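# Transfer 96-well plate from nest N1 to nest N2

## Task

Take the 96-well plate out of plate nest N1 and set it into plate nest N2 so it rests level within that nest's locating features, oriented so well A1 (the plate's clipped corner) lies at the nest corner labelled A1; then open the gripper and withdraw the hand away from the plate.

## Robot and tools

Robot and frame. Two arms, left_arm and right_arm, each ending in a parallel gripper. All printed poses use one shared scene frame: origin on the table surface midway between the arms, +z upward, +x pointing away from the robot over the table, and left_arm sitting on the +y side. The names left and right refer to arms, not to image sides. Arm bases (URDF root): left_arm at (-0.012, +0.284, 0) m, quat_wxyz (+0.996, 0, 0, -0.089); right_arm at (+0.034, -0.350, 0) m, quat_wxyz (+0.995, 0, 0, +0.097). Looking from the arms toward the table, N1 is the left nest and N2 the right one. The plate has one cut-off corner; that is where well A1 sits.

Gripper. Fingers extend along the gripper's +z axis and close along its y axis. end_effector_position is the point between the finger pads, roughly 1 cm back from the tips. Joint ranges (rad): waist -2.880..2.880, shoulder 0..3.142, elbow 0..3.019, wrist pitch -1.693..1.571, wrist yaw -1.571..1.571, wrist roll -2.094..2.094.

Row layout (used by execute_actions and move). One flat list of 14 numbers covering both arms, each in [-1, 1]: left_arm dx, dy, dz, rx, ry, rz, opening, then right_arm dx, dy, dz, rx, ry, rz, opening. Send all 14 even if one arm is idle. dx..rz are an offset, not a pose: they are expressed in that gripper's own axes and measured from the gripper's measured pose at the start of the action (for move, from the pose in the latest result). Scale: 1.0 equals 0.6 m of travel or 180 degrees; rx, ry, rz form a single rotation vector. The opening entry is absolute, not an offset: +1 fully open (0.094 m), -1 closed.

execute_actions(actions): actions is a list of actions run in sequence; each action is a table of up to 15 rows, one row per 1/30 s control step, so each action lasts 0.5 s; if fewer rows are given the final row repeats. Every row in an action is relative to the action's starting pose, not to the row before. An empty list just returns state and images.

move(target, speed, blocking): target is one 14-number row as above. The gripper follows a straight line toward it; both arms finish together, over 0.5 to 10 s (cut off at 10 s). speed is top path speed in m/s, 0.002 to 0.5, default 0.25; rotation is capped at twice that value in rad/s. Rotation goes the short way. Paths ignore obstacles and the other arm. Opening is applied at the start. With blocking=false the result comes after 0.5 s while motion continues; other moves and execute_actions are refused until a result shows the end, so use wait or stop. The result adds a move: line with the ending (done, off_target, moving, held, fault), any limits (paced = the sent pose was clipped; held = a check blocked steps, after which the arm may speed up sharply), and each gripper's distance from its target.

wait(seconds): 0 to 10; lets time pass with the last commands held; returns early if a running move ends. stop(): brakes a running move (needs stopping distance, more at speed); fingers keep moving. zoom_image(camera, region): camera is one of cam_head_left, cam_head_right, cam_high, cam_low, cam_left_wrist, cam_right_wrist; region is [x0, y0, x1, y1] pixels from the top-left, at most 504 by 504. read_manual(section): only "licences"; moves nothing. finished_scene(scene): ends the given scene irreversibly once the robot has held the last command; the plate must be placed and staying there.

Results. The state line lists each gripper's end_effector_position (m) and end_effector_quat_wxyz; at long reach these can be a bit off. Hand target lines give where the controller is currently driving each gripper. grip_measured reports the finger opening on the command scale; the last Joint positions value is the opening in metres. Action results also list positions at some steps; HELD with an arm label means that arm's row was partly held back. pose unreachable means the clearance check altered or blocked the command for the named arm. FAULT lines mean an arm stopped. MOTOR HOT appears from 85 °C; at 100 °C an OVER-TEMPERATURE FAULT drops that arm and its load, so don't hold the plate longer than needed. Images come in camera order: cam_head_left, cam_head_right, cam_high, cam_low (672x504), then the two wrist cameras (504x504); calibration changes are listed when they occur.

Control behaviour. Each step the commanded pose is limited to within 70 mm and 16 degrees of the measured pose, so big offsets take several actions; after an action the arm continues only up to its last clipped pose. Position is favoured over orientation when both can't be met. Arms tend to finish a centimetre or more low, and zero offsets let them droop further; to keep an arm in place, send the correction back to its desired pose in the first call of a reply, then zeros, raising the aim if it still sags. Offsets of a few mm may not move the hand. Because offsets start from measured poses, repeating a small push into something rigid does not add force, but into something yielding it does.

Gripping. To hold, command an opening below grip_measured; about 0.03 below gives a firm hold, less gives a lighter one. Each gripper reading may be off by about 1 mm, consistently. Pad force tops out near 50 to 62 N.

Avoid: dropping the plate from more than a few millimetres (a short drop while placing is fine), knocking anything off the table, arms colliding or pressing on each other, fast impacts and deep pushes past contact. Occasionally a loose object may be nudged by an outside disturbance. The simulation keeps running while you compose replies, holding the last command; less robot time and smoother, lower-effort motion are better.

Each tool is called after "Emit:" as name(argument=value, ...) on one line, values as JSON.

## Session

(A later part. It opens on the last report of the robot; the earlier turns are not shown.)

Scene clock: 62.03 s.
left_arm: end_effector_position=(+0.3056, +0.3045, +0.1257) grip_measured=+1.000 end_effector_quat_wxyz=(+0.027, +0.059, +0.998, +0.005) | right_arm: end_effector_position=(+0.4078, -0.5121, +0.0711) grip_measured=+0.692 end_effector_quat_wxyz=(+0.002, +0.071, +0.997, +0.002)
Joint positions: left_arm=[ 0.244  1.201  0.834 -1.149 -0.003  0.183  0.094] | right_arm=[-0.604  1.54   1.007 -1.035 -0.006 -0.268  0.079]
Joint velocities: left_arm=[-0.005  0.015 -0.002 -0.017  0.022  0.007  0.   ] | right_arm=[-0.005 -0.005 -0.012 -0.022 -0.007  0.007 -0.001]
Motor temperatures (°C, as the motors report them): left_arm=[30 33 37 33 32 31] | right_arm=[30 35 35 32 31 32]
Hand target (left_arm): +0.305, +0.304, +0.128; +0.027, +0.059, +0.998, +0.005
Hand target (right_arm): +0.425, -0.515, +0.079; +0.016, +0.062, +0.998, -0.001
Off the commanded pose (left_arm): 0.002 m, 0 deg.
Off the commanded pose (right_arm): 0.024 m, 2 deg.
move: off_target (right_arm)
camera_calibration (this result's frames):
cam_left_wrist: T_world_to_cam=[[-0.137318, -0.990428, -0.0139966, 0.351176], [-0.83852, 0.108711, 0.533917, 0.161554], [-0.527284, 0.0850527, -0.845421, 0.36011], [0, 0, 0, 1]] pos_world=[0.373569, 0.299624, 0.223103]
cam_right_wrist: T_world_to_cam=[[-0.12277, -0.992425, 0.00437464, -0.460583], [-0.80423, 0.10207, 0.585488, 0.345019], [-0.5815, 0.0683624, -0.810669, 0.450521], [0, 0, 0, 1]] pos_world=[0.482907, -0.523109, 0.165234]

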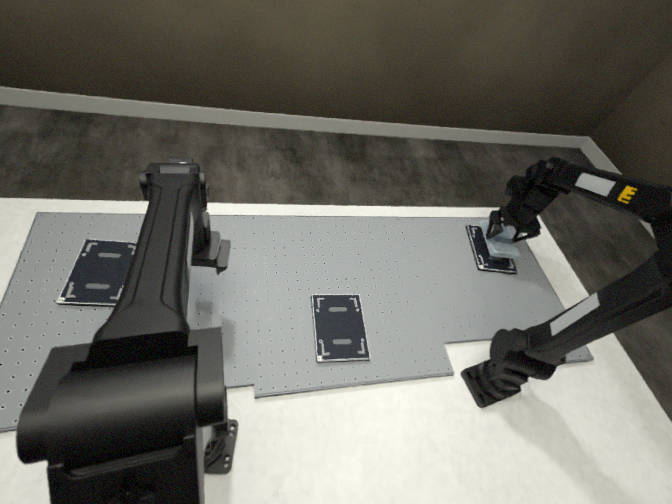

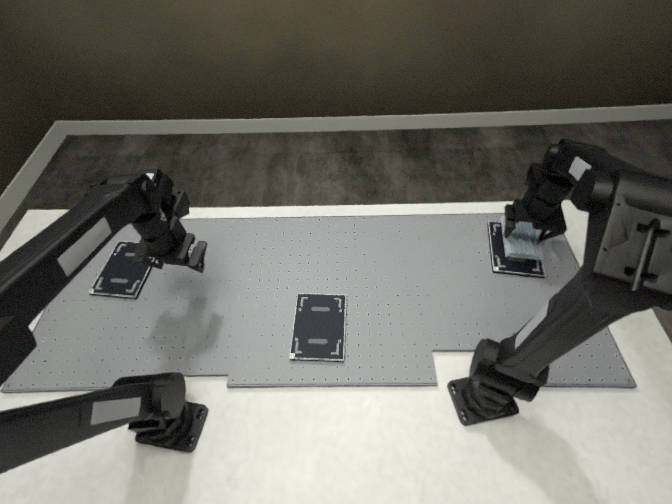

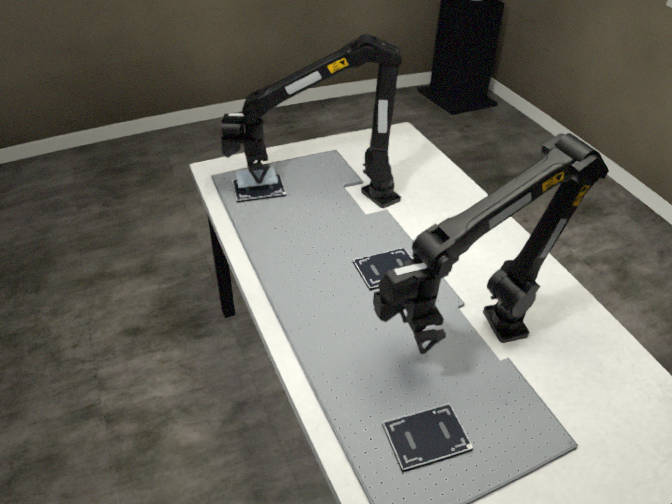

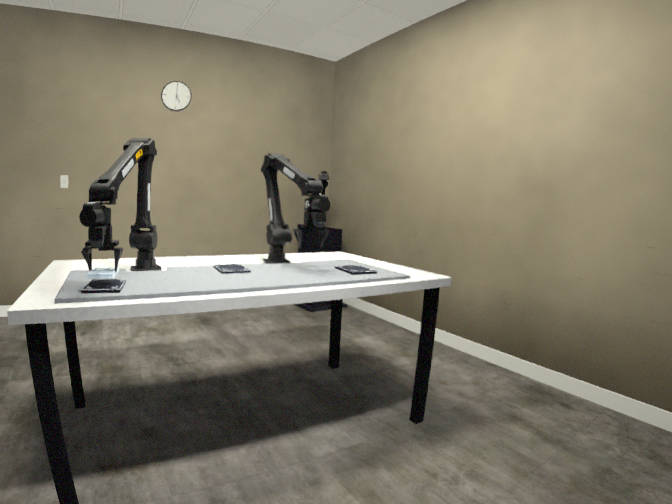

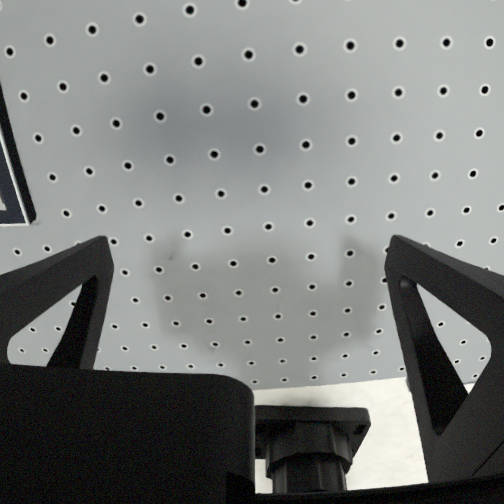

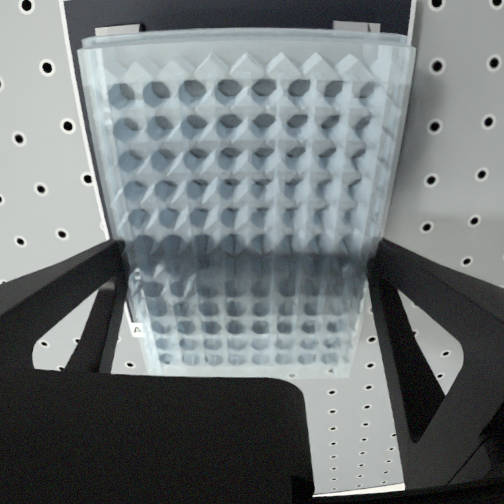

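Emit:
execute_actions(actions=[])

Scene clock: 63.13 s.
left_arm: end_effector_position=(+0.3056, +0.3045, +0.1257) grip_measured=+1.000 end_effector_quat_wxyz=(+0.027, +0.059, +0.998, +0.005) | right_arm: end_effector_position=(+0.4078, -0.5121, +0.0711) grip_measured=+0.692 end_effector_quat_wxyz=(+0.002, +0.069, +0.998, +0.002)
Joint positions: left_arm=[ 0.244  1.201  0.834 -1.149 -0.003  0.183  0.094] | right_arm=[-0.604  1.54   1.007 -1.035 -0.006 -0.271  0.079]
Joint velocities: left_arm=[-0.005 -0.005 -0.022  0.007  0.007 -0.007  0.   ] | right_arm=[-0.005 -0.005 -0.022  0.017  0.037  0.022  0.001]
Motor temperatures (°C, as the motors report them): left_arm=[30 33 37 33 32 31] | right_arm=[30 35 36 32 31 32]
Hand target (left_arm): +0.305, +0.304, +0.128; +0.027, +0.059, +0.998, +0.005
Hand target (right_arm): +0.425, -0.515, +0.079; +0.016, +0.062, +0.998, -0.001
Off the commanded pose (left_arm): 0.002 m, 0 deg.
Off the commanded pose (right_arm): 0.024 m, 2 deg.
camera_calibration (this result's frames):
cam_left_wrist: T_world_to_cam=[[-0.137318, -0.990428, -0.0139966, 0.351176], [-0.83852, 0.108711, 0.533917, 0.161554], [-0.527284, 0.0850527, -0.845421, 0.36011], [0, 0, 0, 1]] pos_world=[0.373569, 0.299624, 0.223103]
cam_right_wrist: T_world_to_cam=[[-0.119741, -0.992795, 0.00438873, -0.462009], [-0.804544, 0.0996244, 0.585477, 0.343896], [-0.581696, 0.0665748, -0.810677, 0.449686], [0, 0, 0, 1]] pos_world=[0.482939, -0.522878, 0.165235]

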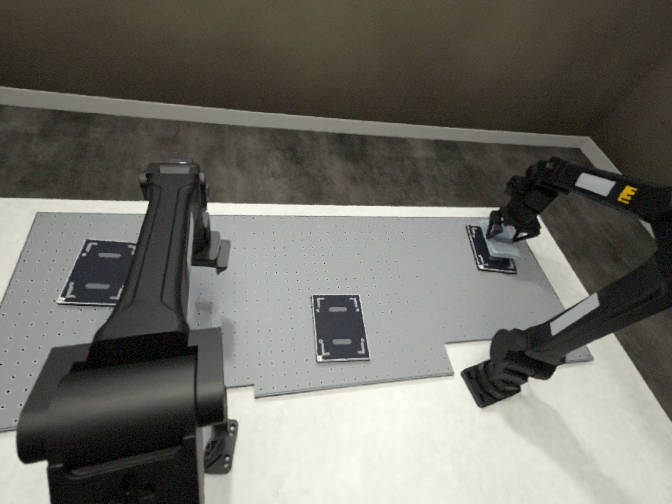

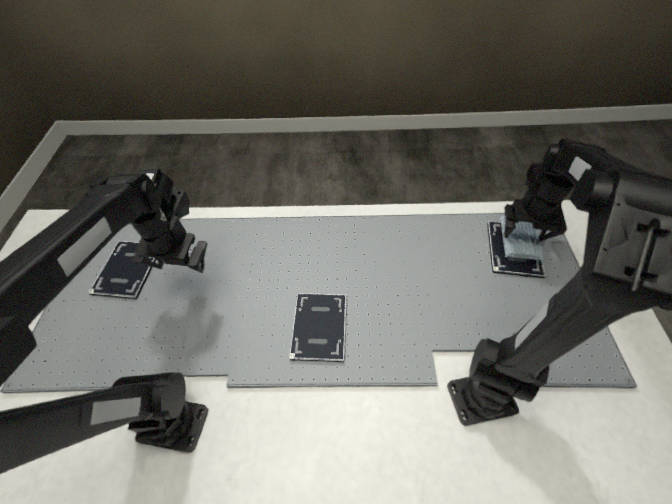

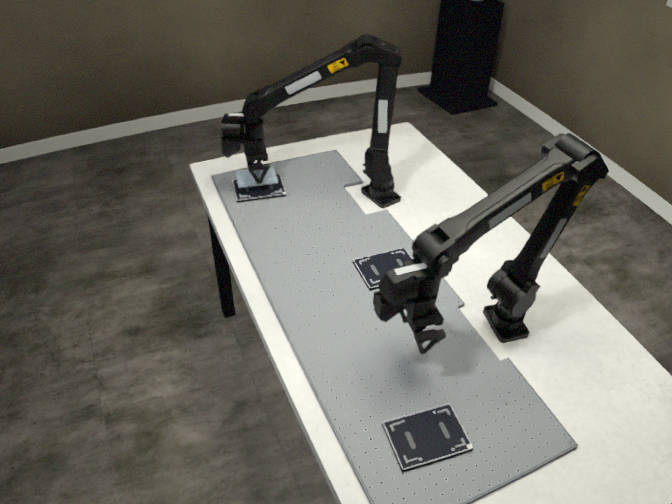

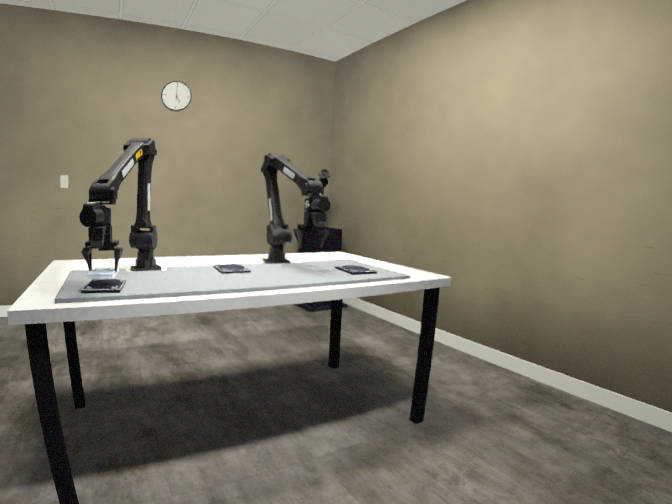

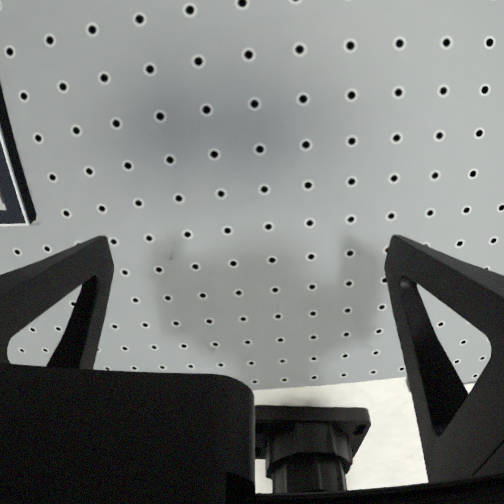

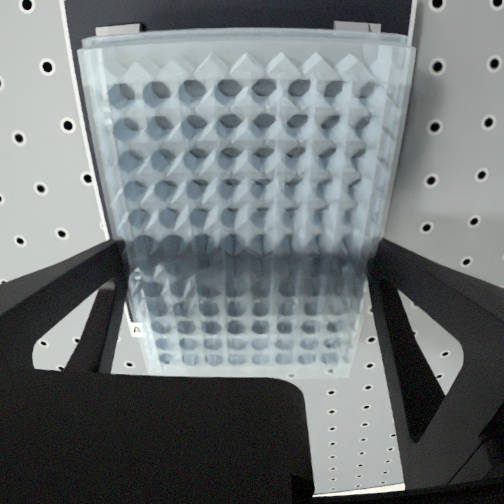

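Emit:
execute_actions(actions=[[[0,0,-0.003,0,0,0,1,-0.00649,0.00536,0.0021,0.00107,-0.00385,-0.00307,0.655],[0,0,-0.003,0,0,0,1,-0.00585,0.00578,0.00504,0.00102,-0.00366,-0.00291,0.655],[0,0,-0.003,0,0,0,1,-0.00495,0.00638,0.00924,0.00094,-0.00338,-0.00269,0.655],[0,0,-0.003,0,0,0,1,-0.00386,0.0071,0.01428,0.00085,-0.00305,-0.00242,0.655],[0,0,-0.003,0,0,0,1,-0.00269,0.00788,0.01974,0.00075,-0.00269,-0.00213,0.655],[0,0,-0.003,0,0,0,1,-0.00151,0.00867,0.0252,0.00065,-0.00233,-0.00184,0.655],[0,0,-0.003,0,0,0,1,-0.00042,0.00939,0.03024,0.00056,-0.002,-0.00157,0.655],[0,0,-0.003,0,0,0,1,0.00057,0.01005,0.03486,0.00047,-0.0017,-0.00133,0.655],[0,0,-0.003,0,0,0,1,0.0013,0.01053,0.03822,0.00041,-0.00148,-0.00115,0.655],[0,0,-0.003,0,0,0,1,0.00184,0.01089,0.04074,0.00036,-0.00131,-0.00102,0.655],[0,0,-0.003,0,0,0,1,0.00211,0.01107,0.042,0.00034,-0.00123,-0.00095,0.655]]])

Emit:
wait(seconds=0.3)

Scene clock: 66.20 s.
left_arm: end_effector_position=(+0.3056, +0.3045, +0.1257) grip_measured=+1.000 end_effector_quat_wxyz=(+0.027, +0.059, +0.998, +0.005) | right_arm: end_effector_position=(+0.4040, -0.5087, +0.0522) grip_measured=+0.692 end_effector_quat_wxyz=(+0.005, +0.069, +0.998, +0.001)
Joint positions: left_arm=[ 0.244  1.201  0.834 -1.149 -0.003  0.183  0.094] | right_arm=[-0.6    1.554  0.965 -0.973 -0.006 -0.267  0.079]
Joint velocities: left_arm=[-0.005 -0.015 -0.007 -0.002  0.007 -0.066  0.   ] | right_arm=[ 0.005  0.024 -0.002  0.007  0.022 -0.022 -0.   ]
Motor temperatures (°C, as the motors report them): left_arm=[30 33 37 33 32 31] | right_arm=[30 35 36 32 31 32]
Hand target (left_arm): +0.305, +0.304, +0.128; +0.027, +0.059, +0.998, +0.005
Hand target (right_arm): +0.407, -0.505, +0.046; +0.004, +0.068, +0.998, +0.001
Off the commanded pose (left_arm): 0.002 m, 0 deg.
Off the commanded pose (right_arm): 0.008 m, 0 deg.
Step readings (end_effector_position):
0: left_arm (+0.3056, +0.3045, +0.1257) | right_arm (+0.4078, -0.5121, +0.0711)
1: left_arm (+0.3056, +0.3045, +0.1257) | right_arm (+0.4080, -0.5122, +0.0711)
2: left_arm (+0.3056, +0.3045, +0.1257) | right_arm (+0.4084, -0.5123, +0.0711)
4: left_arm (+0.3056, +0.3045, +0.1257) | right_arm (+0.4094, -0.5127, +0.0703)
8: left_arm (+0.3056, +0.3045, +0.1257) | right_arm (+0.4078, -0.5117, +0.0640)
15: end_effector_position above
camera_calibration (this result's frames):
cam_left_wrist: T_world_to_cam=[[-0.137318, -0.990428, -0.0139966, 0.351176], [-0.83852, 0.108711, 0.533917, 0.161554], [-0.527284, 0.0850527, -0.845421, 0.36011], [0, 0, 0, 1]] pos_world=[0.373569, 0.299624, 0.223103]
cam_right_wrist: T_world_to_cam=[[-0.119766, -0.992785, 0.00588022, -0.459122], [-0.807397, 0.100845, 0.581326, 0.353542], [-0.577724, 0.0648756, -0.81365, 0.429558], [0, 0, 0, 1]] pos_world=[0.478628, -0.51933, 0.146686]

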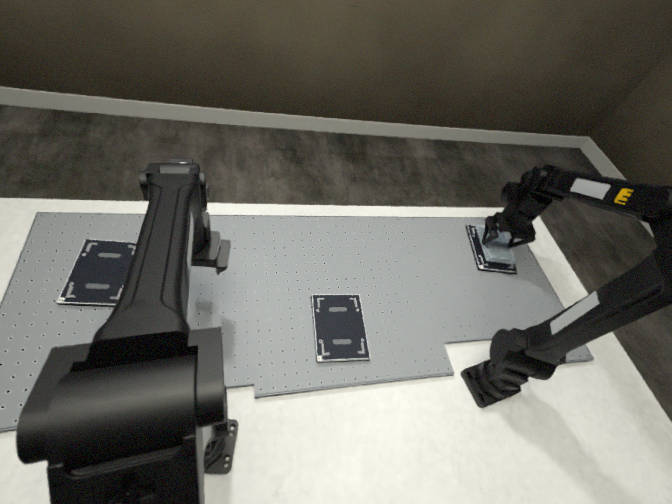

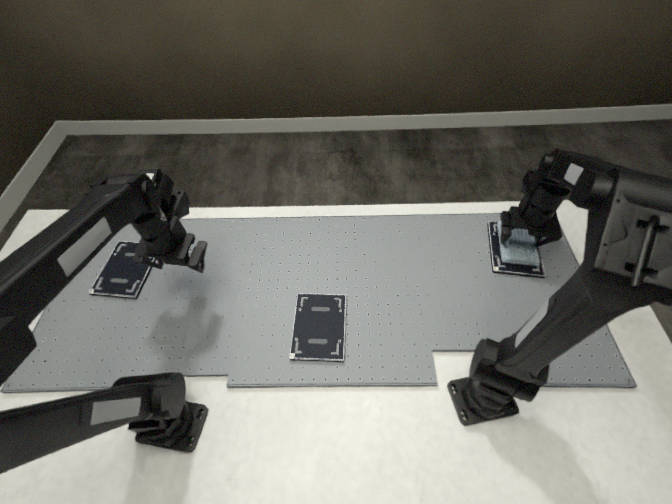

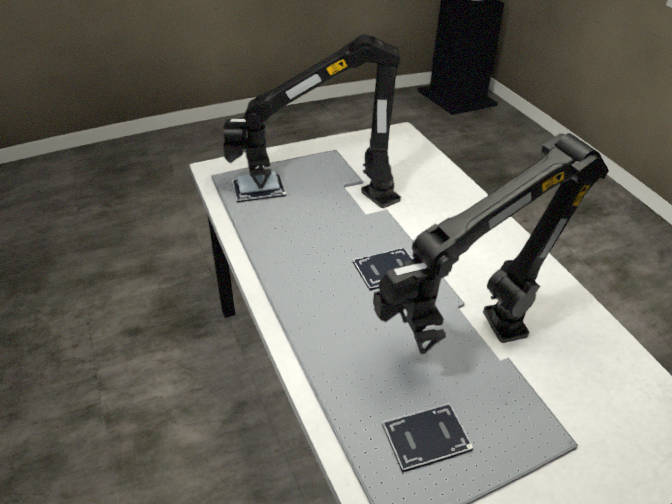

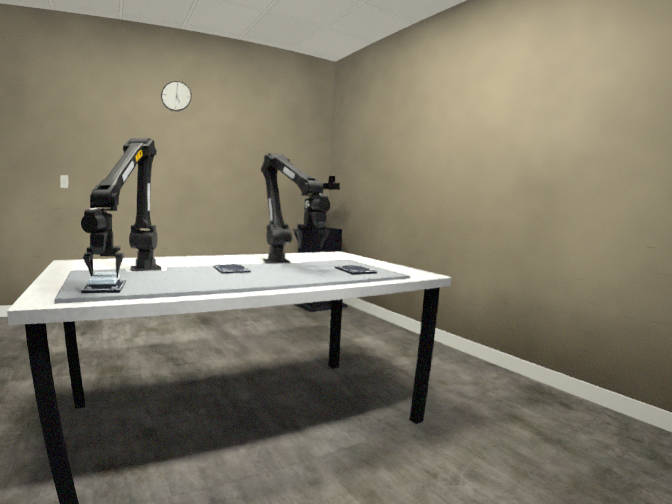

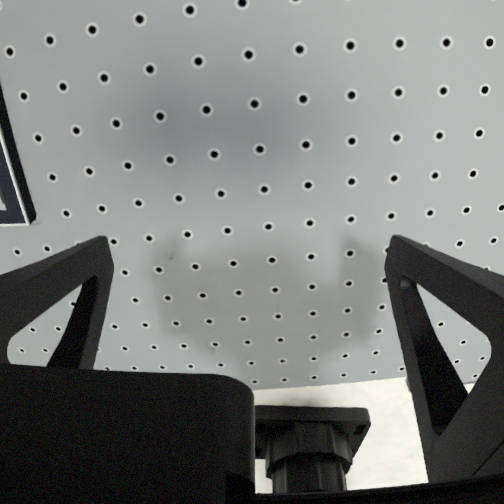

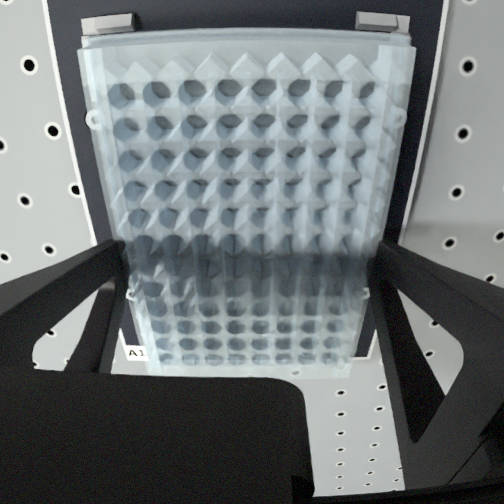

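Scene clock: 66.50 s.
left_arm: end_effector_position=(+0.3056, +0.3045, +0.1257) grip_measured=+1.000 end_effector_quat_wxyz=(+0.027, +0.059, +0.998, +0.005) | right_arm: end_effector_position=(+0.4045, -0.5089, +0.0519) grip_measured=+0.692 end_effector_quat_wxyz=(+0.006, +0.070, +0.998, +0.001)
Joint positions: left_arm=[ 0.244  1.201  0.834 -1.149 -0.003  0.183  0.094] | right_arm=[-0.6    1.555  0.965 -0.971 -0.006 -0.267  0.079]
Joint velocities: left_arm=[-0.005  0.005  0.002 -0.002 -0.007 -0.022  0.   ] | right_arm=[-0.005 -0.005  0.012 -0.022 -0.037  0.095 -0.001]
Motor temperatures (°C, as the motors report them): left_arm=[30 33 37 33 32 31] | right_arm=[30 35 36 32 31 32]
Hand target (left_arm): +0.305, +0.304, +0.128; +0.027, +0.059, +0.998, +0.005
Hand target (right_arm): +0.407, -0.505, +0.046; +0.004, +0.068, +0.998, +0.001
Off the commanded pose (left_arm): 0.002 m, 0 deg.
Off the commanded pose (right_arm): 0.008 m, 0 deg.
wait: 0.30 s; at rest by 0.17 s
camera_calibration (this result's frames):
cam_left_wrist: T_world_to_cam=[[-0.137318, -0.990428, -0.0139966, 0.351176], [-0.83852, 0.108711, 0.533917, 0.161554], [-0.527284, 0.0850527, -0.845421, 0.36011], [0, 0, 0, 1]] pos_world=[0.373569, 0.299624, 0.223103]
cam_right_wrist: T_world_to_cam=[[-0.120532, -0.992689, 0.00630282, -0.458926], [-0.808133, 0.101807, 0.580134, 0.354951], [-0.576535, 0.0648313, -0.814496, 0.429145], [0, 0, 0, 1]] pos_world=[0.478949, -0.519529, 0.146511]

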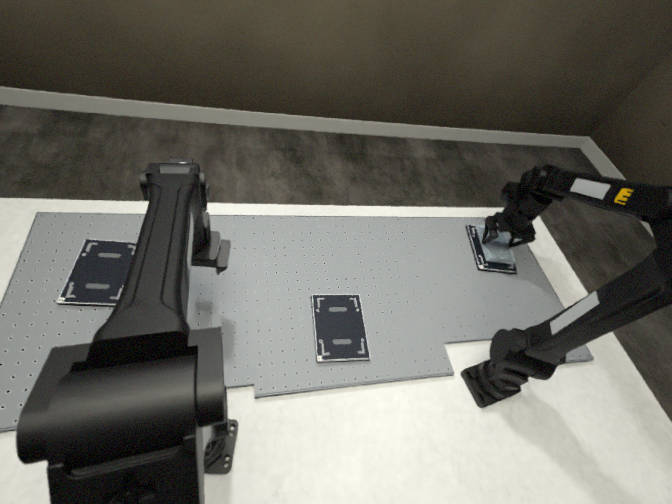

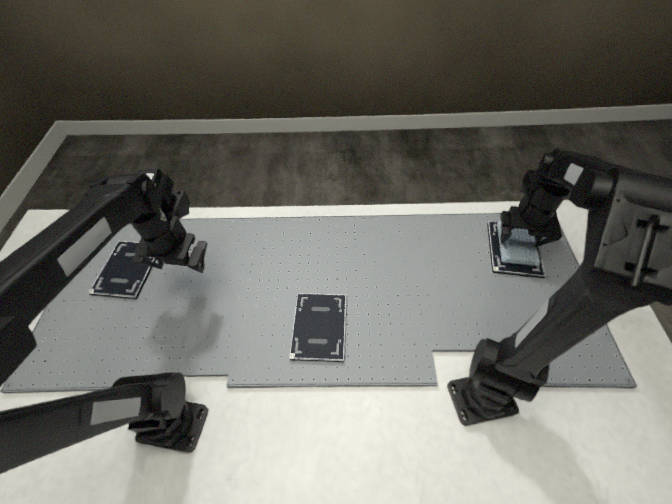

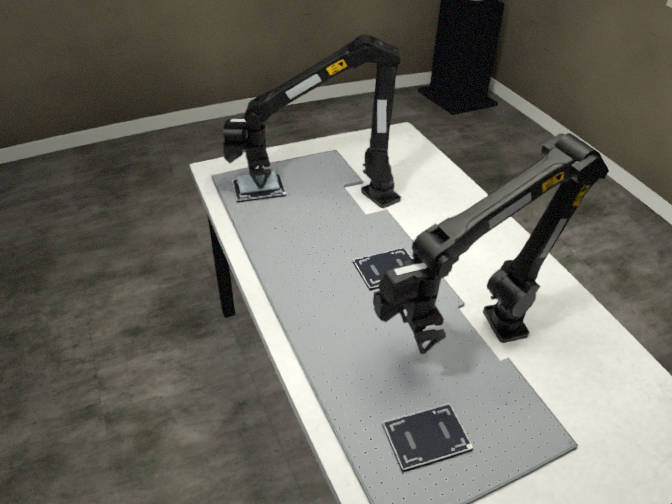

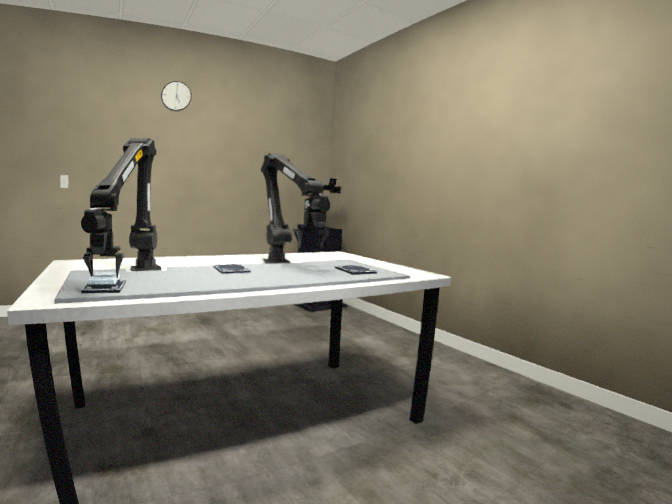

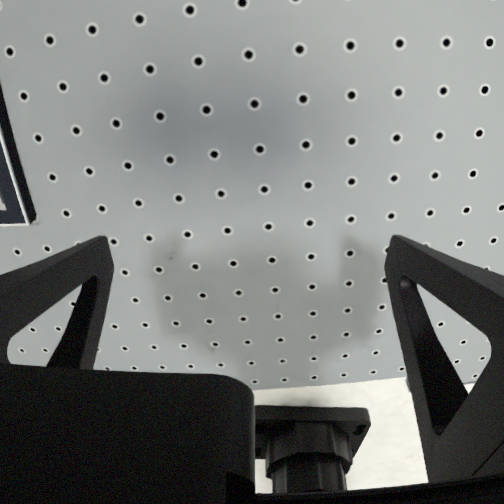

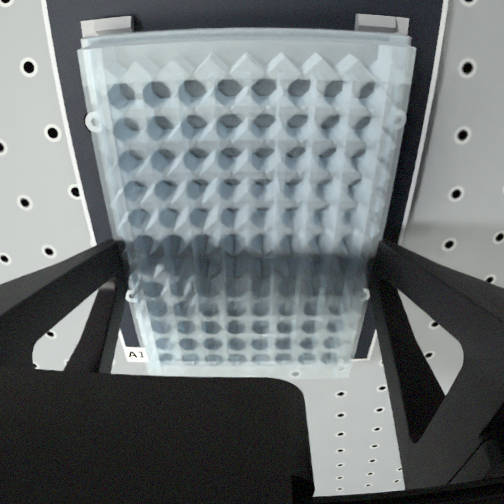

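Emit:
zoom_image(camera="cam_right_wrist", region=[60, 0, 180, 140])

Emit:
zoom_image(camera="cam_right_wrist", region=[320, 0, 440, 140])

Emit:
zoom_image(camera="cam_right_wrist", region=[100, 270, 200, 380])

Emit:
zoom_image(camera="cam_right_wrist", region=[300, 270, 400, 380])

Region (60, 0, 180, 140) of cam_right_wrist's 504x504 image, scaled by 3.600, with more detail than that image has; it fills the left 432 columns of this view, and the rest is white.

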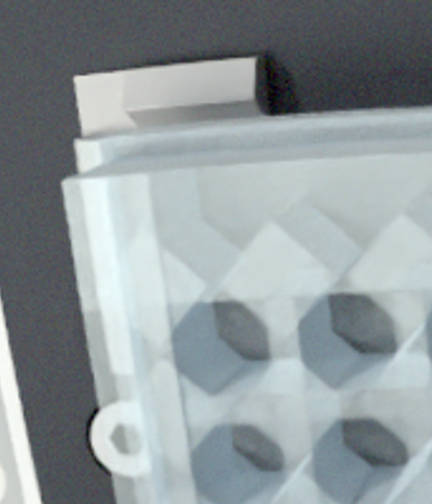

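Region (320, 0, 440, 140) of cam_right_wrist's 504x504 image, scaled by 3.600, with more detail than that image has; it fills the left 432 columns of this view, and the rest is white.

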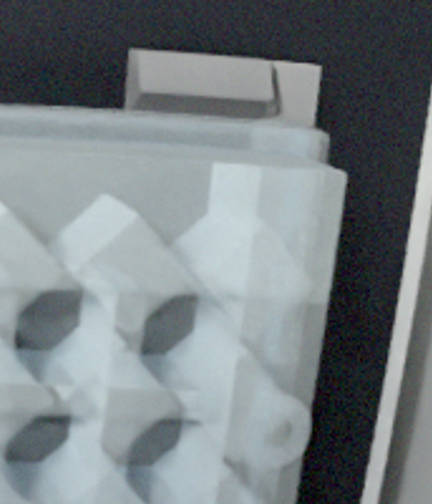

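Region (100, 270, 200, 380) of cam_right_wrist's 504x504 image, scaled by 4.582, with more detail than that image has; it fills the left 458 columns of this view, and the rest is white.

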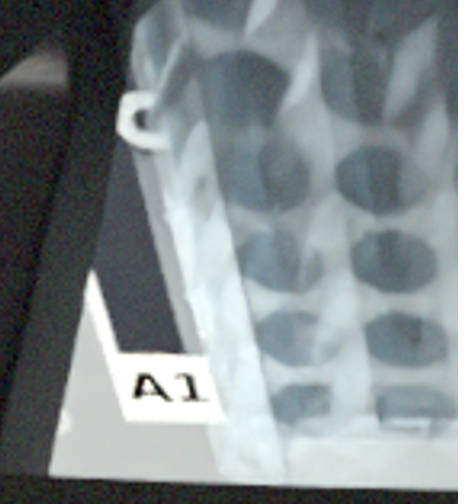

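Region (300, 270, 400, 380) of cam_right_wrist's 504x504 image, scaled by 4.582, with more detail than that image has; it fills the left 458 columns of this view, and the rest is white.

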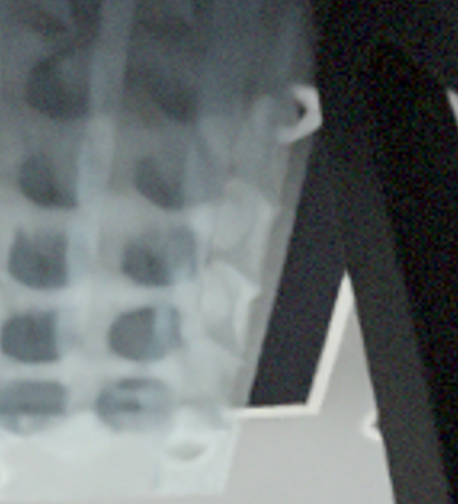

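Emit:
execute_actions(actions=[[[0,0,-0.003,0,0,0,1,-0.0021,0.00495,0.01017,-0.0003,0.0011,-0.0016,0.655],[0,0,-0.003,0,0,0,1,-0.00192,0.005,0.01113,-0.00035,0.00129,-0.0016,0.655],[0,0,-0.003,0,0,0,1,-0.00169,0.00506,0.01227,-0.00041,0.00151,-0.0016,0.655],[0,0,-0.003,0,0,0,1,-0.00145,0.00513,0.01351,-0.00048,0.00175,-0.0016,0.655],[0,0,-0.003,0,0,0,1,-0.00121,0.00519,0.01475,-0.00054,0.00199,-0.0016,0.655],[0,0,-0.003,0,0,0,1,-0.00098,0.00525,0.01589,-0.0006,0.00221,-0.0016,0.655],[0,0,-0.003,0,0,0,1,-0.00076,0.00531,0.01703,-0.00066,0.00243,-0.0016,0.655],[0,0,-0.003,0,0,0,1,-0.00057,0.00536,0.01799,-0.00071,0.00261,-0.0016,0.655],[0,0,-0.003,0,0,0,1,-0.00042,0.0054,0.01875,-0.00075,0.00276,-0.0016,0.655]]])

Emit:
wait(seconds=0.2)

Scene clock: 70.27 s.
left_arm: end_effector_position=(+0.3056, +0.3045, +0.1257) grip_measured=+1.000 end_effector_quat_wxyz=(+0.027, +0.059, +0.998, +0.005) | right_arm: end_effector_position=(+0.4038, -0.5087, +0.0485) grip_measured=+0.692 end_effector_quat_wxyz=(+0.005, +0.070, +0.998, +0.001)
Joint positions: left_arm=[ 0.244  1.201  0.834 -1.149 -0.003  0.183  0.094] | right_arm=[-0.6    1.559  0.959 -0.962 -0.006 -0.267  0.079]
Joint velocities: left_arm=[-0.005  0.015  0.007 -0.022 -0.037  0.007  0.   ] | right_arm=[-0.005  0.005 -0.007  0.012 -0.022 -0.066 -0.   ]
Motor temperatures (°C, as the motors report them): left_arm=[30 33 37 33 32 31] | right_arm=[30 35 35 32 31 32]
Hand target (left_arm): +0.305, +0.304, +0.128; +0.027, +0.059, +0.998, +0.005
Hand target (right_arm): +0.405, -0.506, +0.041; +0.001, +0.067, +0.998, +0.002
Off the commanded pose (left_arm): 0.002 m, 0 deg.
Off the commanded pose (right_arm): 0.008 m, 1 deg.
Step readings (end_effector_position):
0: left_arm (+0.3056, +0.3045, +0.1257) | right_arm (+0.4045, -0.5089, +0.0519)
1: left_arm (+0.3056, +0.3045, +0.1257) | right_arm (+0.4045, -0.5089, +0.0519)
2: left_arm (+0.3056, +0.3045, +0.1257) | right_arm (+0.4045, -0.5089, +0.0519)
4: left_arm (+0.3056, +0.3045, +0.1257) | right_arm (+0.4048, -0.5091, +0.0519)
8: left_arm (+0.3056, +0.3045, +0.1257) | right_arm (+0.4054, -0.5093, +0.0514)
15: end_effector_position above
camera_calibration (this result's frames):
cam_left_wrist: T_world_to_cam=[[-0.137318, -0.990428, -0.0139966, 0.351176], [-0.83852, 0.108711, 0.533917, 0.161554], [-0.527284, 0.0850527, -0.845421, 0.36011], [0, 0, 0, 1]] pos_world=[0.373569, 0.299624, 0.223103]
cam_right_wrist: T_world_to_cam=[[-0.120526, -0.992692, 0.00598031, -0.458705], [-0.807523, 0.101544, 0.58103, 0.355994], [-0.577391, 0.0651998, -0.81386, 0.426485], [0, 0, 0, 1]] pos_world=[0.478436, -0.519308, 0.143]

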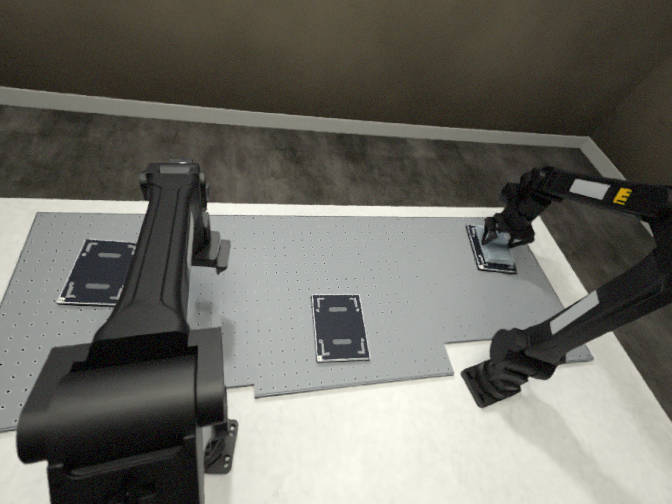

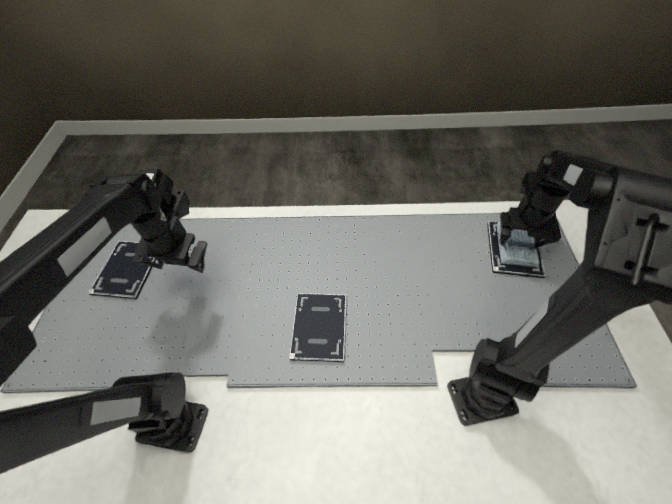

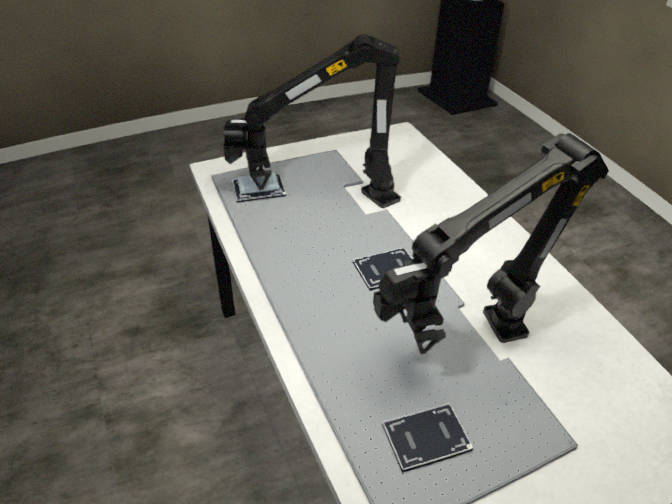

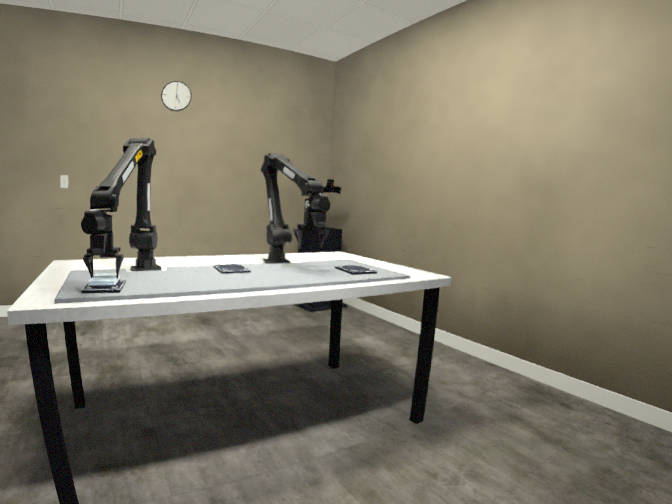

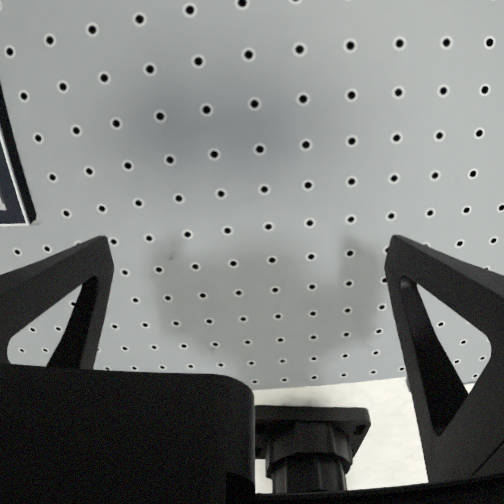

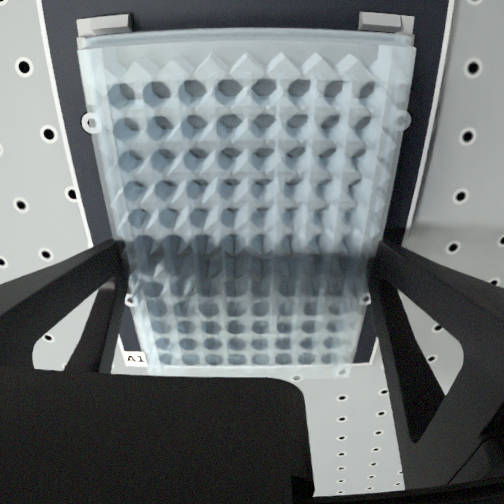

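Scene clock: 70.47 s.
left_arm: end_effector_position=(+0.3056, +0.3045, +0.1257) grip_measured=+1.000 end_effector_quat_wxyz=(+0.027, +0.059, +0.998, +0.005) | right_arm: end_effector_position=(+0.4039, -0.5087, +0.0483) grip_measured=+0.692 end_effector_quat_wxyz=(+0.005, +0.070, +0.998, +0.001)
Joint positions: left_arm=[ 0.244  1.201  0.834 -1.149 -0.003  0.183  0.094] | right_arm=[-0.6    1.56   0.959 -0.962 -0.006 -0.267  0.079]
Joint velocities: left_arm=[ 0.005 -0.005 -0.007  0.002 -0.022  0.037  0.   ] | right_arm=[-0.005  0.005  0.002 -0.012  0.066  0.11  -0.001]
Motor temperatures (°C, as the motors report them): left_arm=[30 33 37 33 32 31] | right_arm=[30 34 35 32 31 32]
Hand target (left_arm): +0.305, +0.304, +0.128; +0.027, +0.059, +0.998, +0.005
Hand target (right_arm): +0.405, -0.506, +0.041; +0.001, +0.067, +0.998, +0.003
Off the commanded pose (left_arm): 0.002 m, 0 deg.
Off the commanded pose (right_arm): 0.008 m, 1 deg.
wait: 0.20 s; at rest by 0.17 s
camera_calibration (this result's frames):
cam_left_wrist: T_world_to_cam=[[-0.137318, -0.990428, -0.0139966, 0.351176], [-0.83852, 0.108711, 0.533917, 0.161554], [-0.527284, 0.0850527, -0.845421, 0.36011], [0, 0, 0, 1]] pos_world=[0.373569, 0.299624, 0.223103]
cam_right_wrist: T_world_to_cam=[[-0.120526, -0.992692, 0.00598031, -0.458721], [-0.807523, 0.101544, 0.58103, 0.356126], [-0.577391, 0.0651998, -0.81386, 0.426402], [0, 0, 0, 1]] pos_world=[0.478493, -0.519333, 0.142855]

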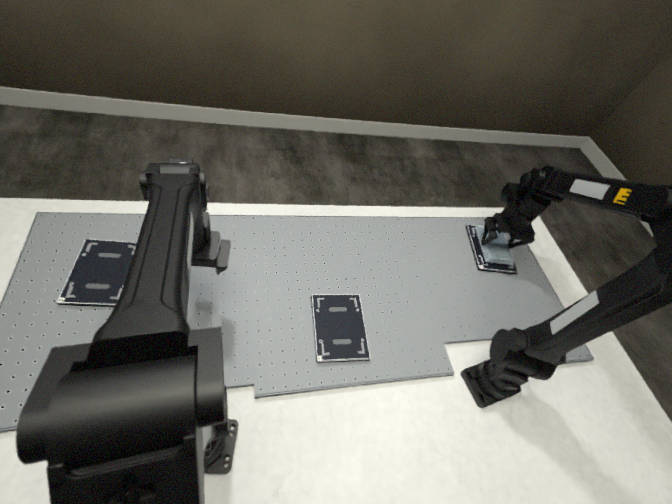

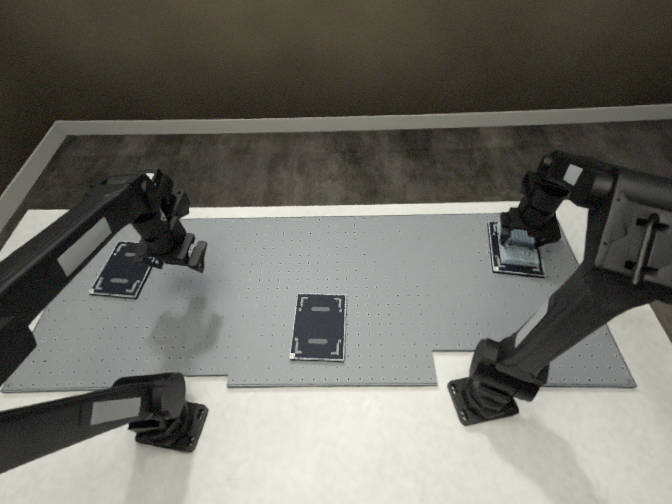

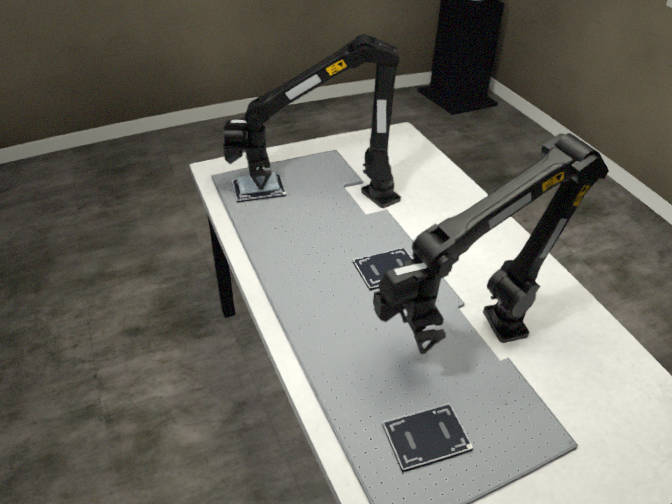

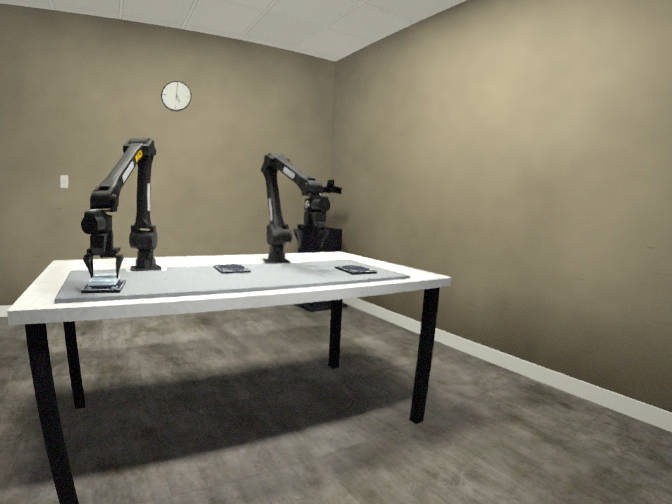

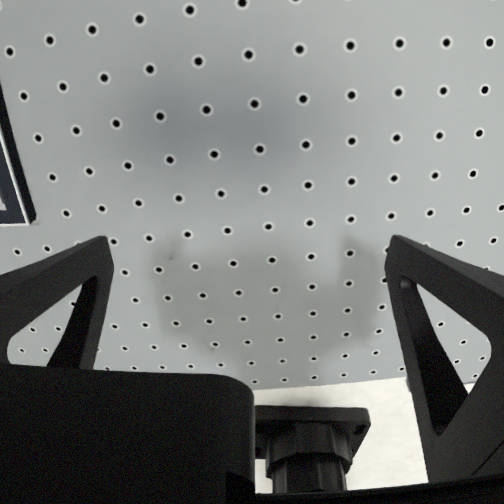

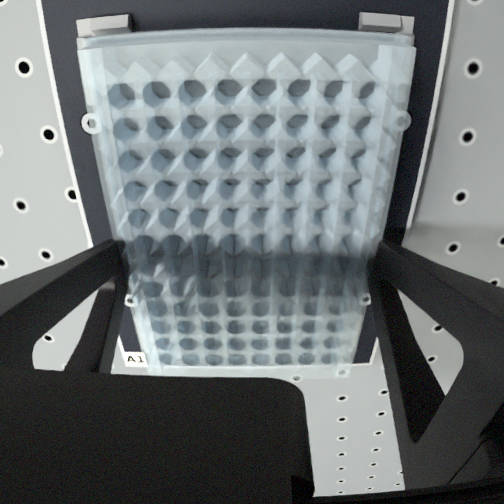

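Emit:
zoom_image(camera="cam_right_wrist", region=[60, 0, 180, 140])

Emit:
zoom_image(camera="cam_right_wrist", region=[320, 0, 440, 140])

Emit:
zoom_image(camera="cam_right_wrist", region=[100, 270, 200, 380])

Emit:
zoom_image(camera="cam_right_wrist", region=[300, 270, 400, 380])

Emit:
zoom_image(camera="cam_low", region=[70, 250, 140, 300])

Region (60, 0, 180, 140) of cam_right_wrist's 504x504 image, scaled by 3.600, with more detail than that image has; it fills the left 432 columns of this view, and the rest is white.

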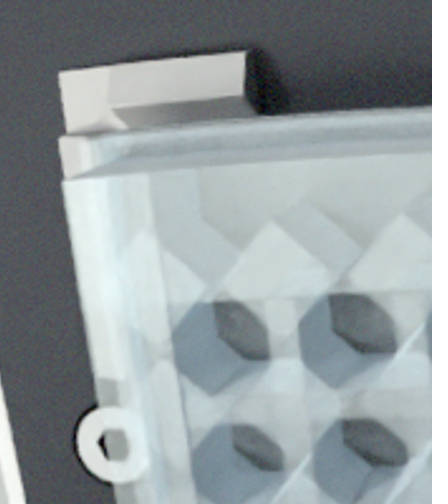

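Region (320, 0, 440, 140) of cam_right_wrist's 504x504 image, scaled by 3.600, with more detail than that image has; it fills the left 432 columns of this view, and the rest is white.

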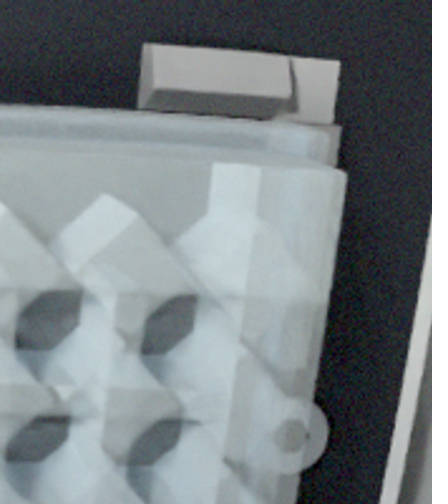

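Region (100, 270, 200, 380) of cam_right_wrist's 504x504 image, scaled by 4.582, with more detail than that image has; it fills the left 458 columns of this view, and the rest is white.

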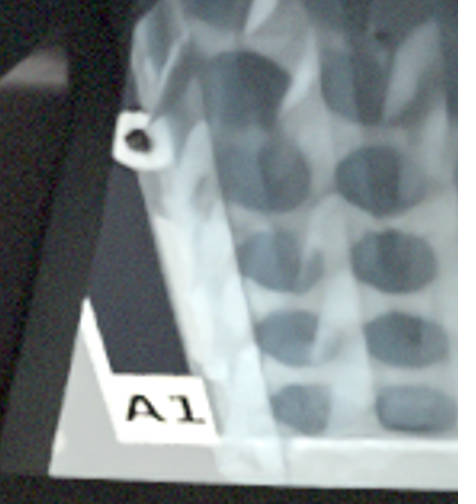

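Region (300, 270, 400, 380) of cam_right_wrist's 504x504 image, scaled by 4.582, with more detail than that image has; it fills the left 458 columns of this view, and the rest is white.

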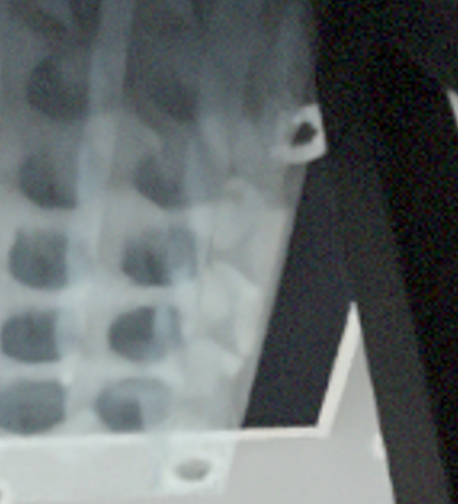

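Region (70, 250, 140, 300) of cam_low's 672x504 image, scaled by 7.200, with more detail than that image has; it fills the top 360 rows of this view, and the rest is white.

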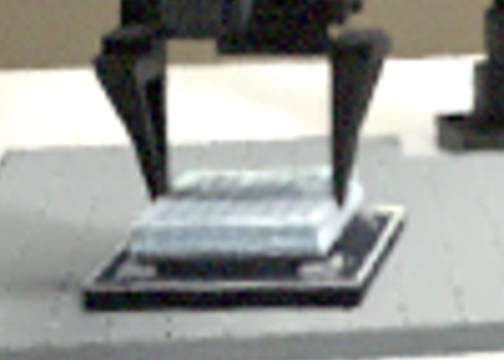

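Emit:
zoom_image(camera="cam_right_wrist", region=[345, 5, 425, 55])

Emit:
zoom_image(camera="cam_right_wrist", region=[70, 5, 150, 55])

Region (345, 5, 425, 55) of cam_right_wrist's 504x504 image, scaled by 6.300, with more detail than that image has; it fills the top 315 rows of this view, and the rest is white.

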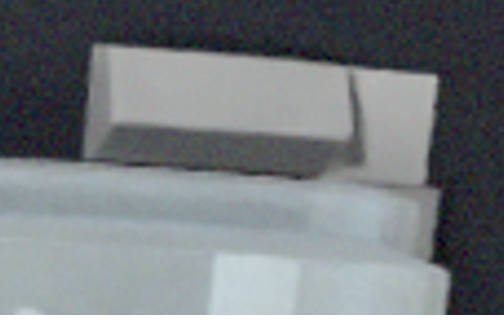

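Region (70, 5, 150, 55) of cam_right_wrist's 504x504 image, scaled by 6.300, with more detail than that image has; it fills the top 315 rows of this view, and the rest is white.

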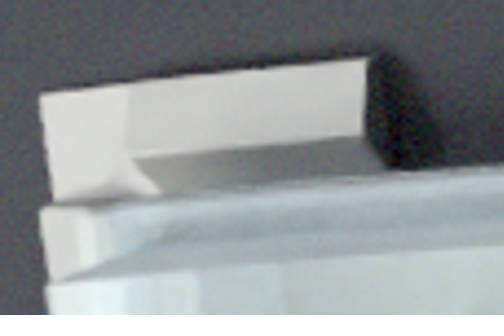

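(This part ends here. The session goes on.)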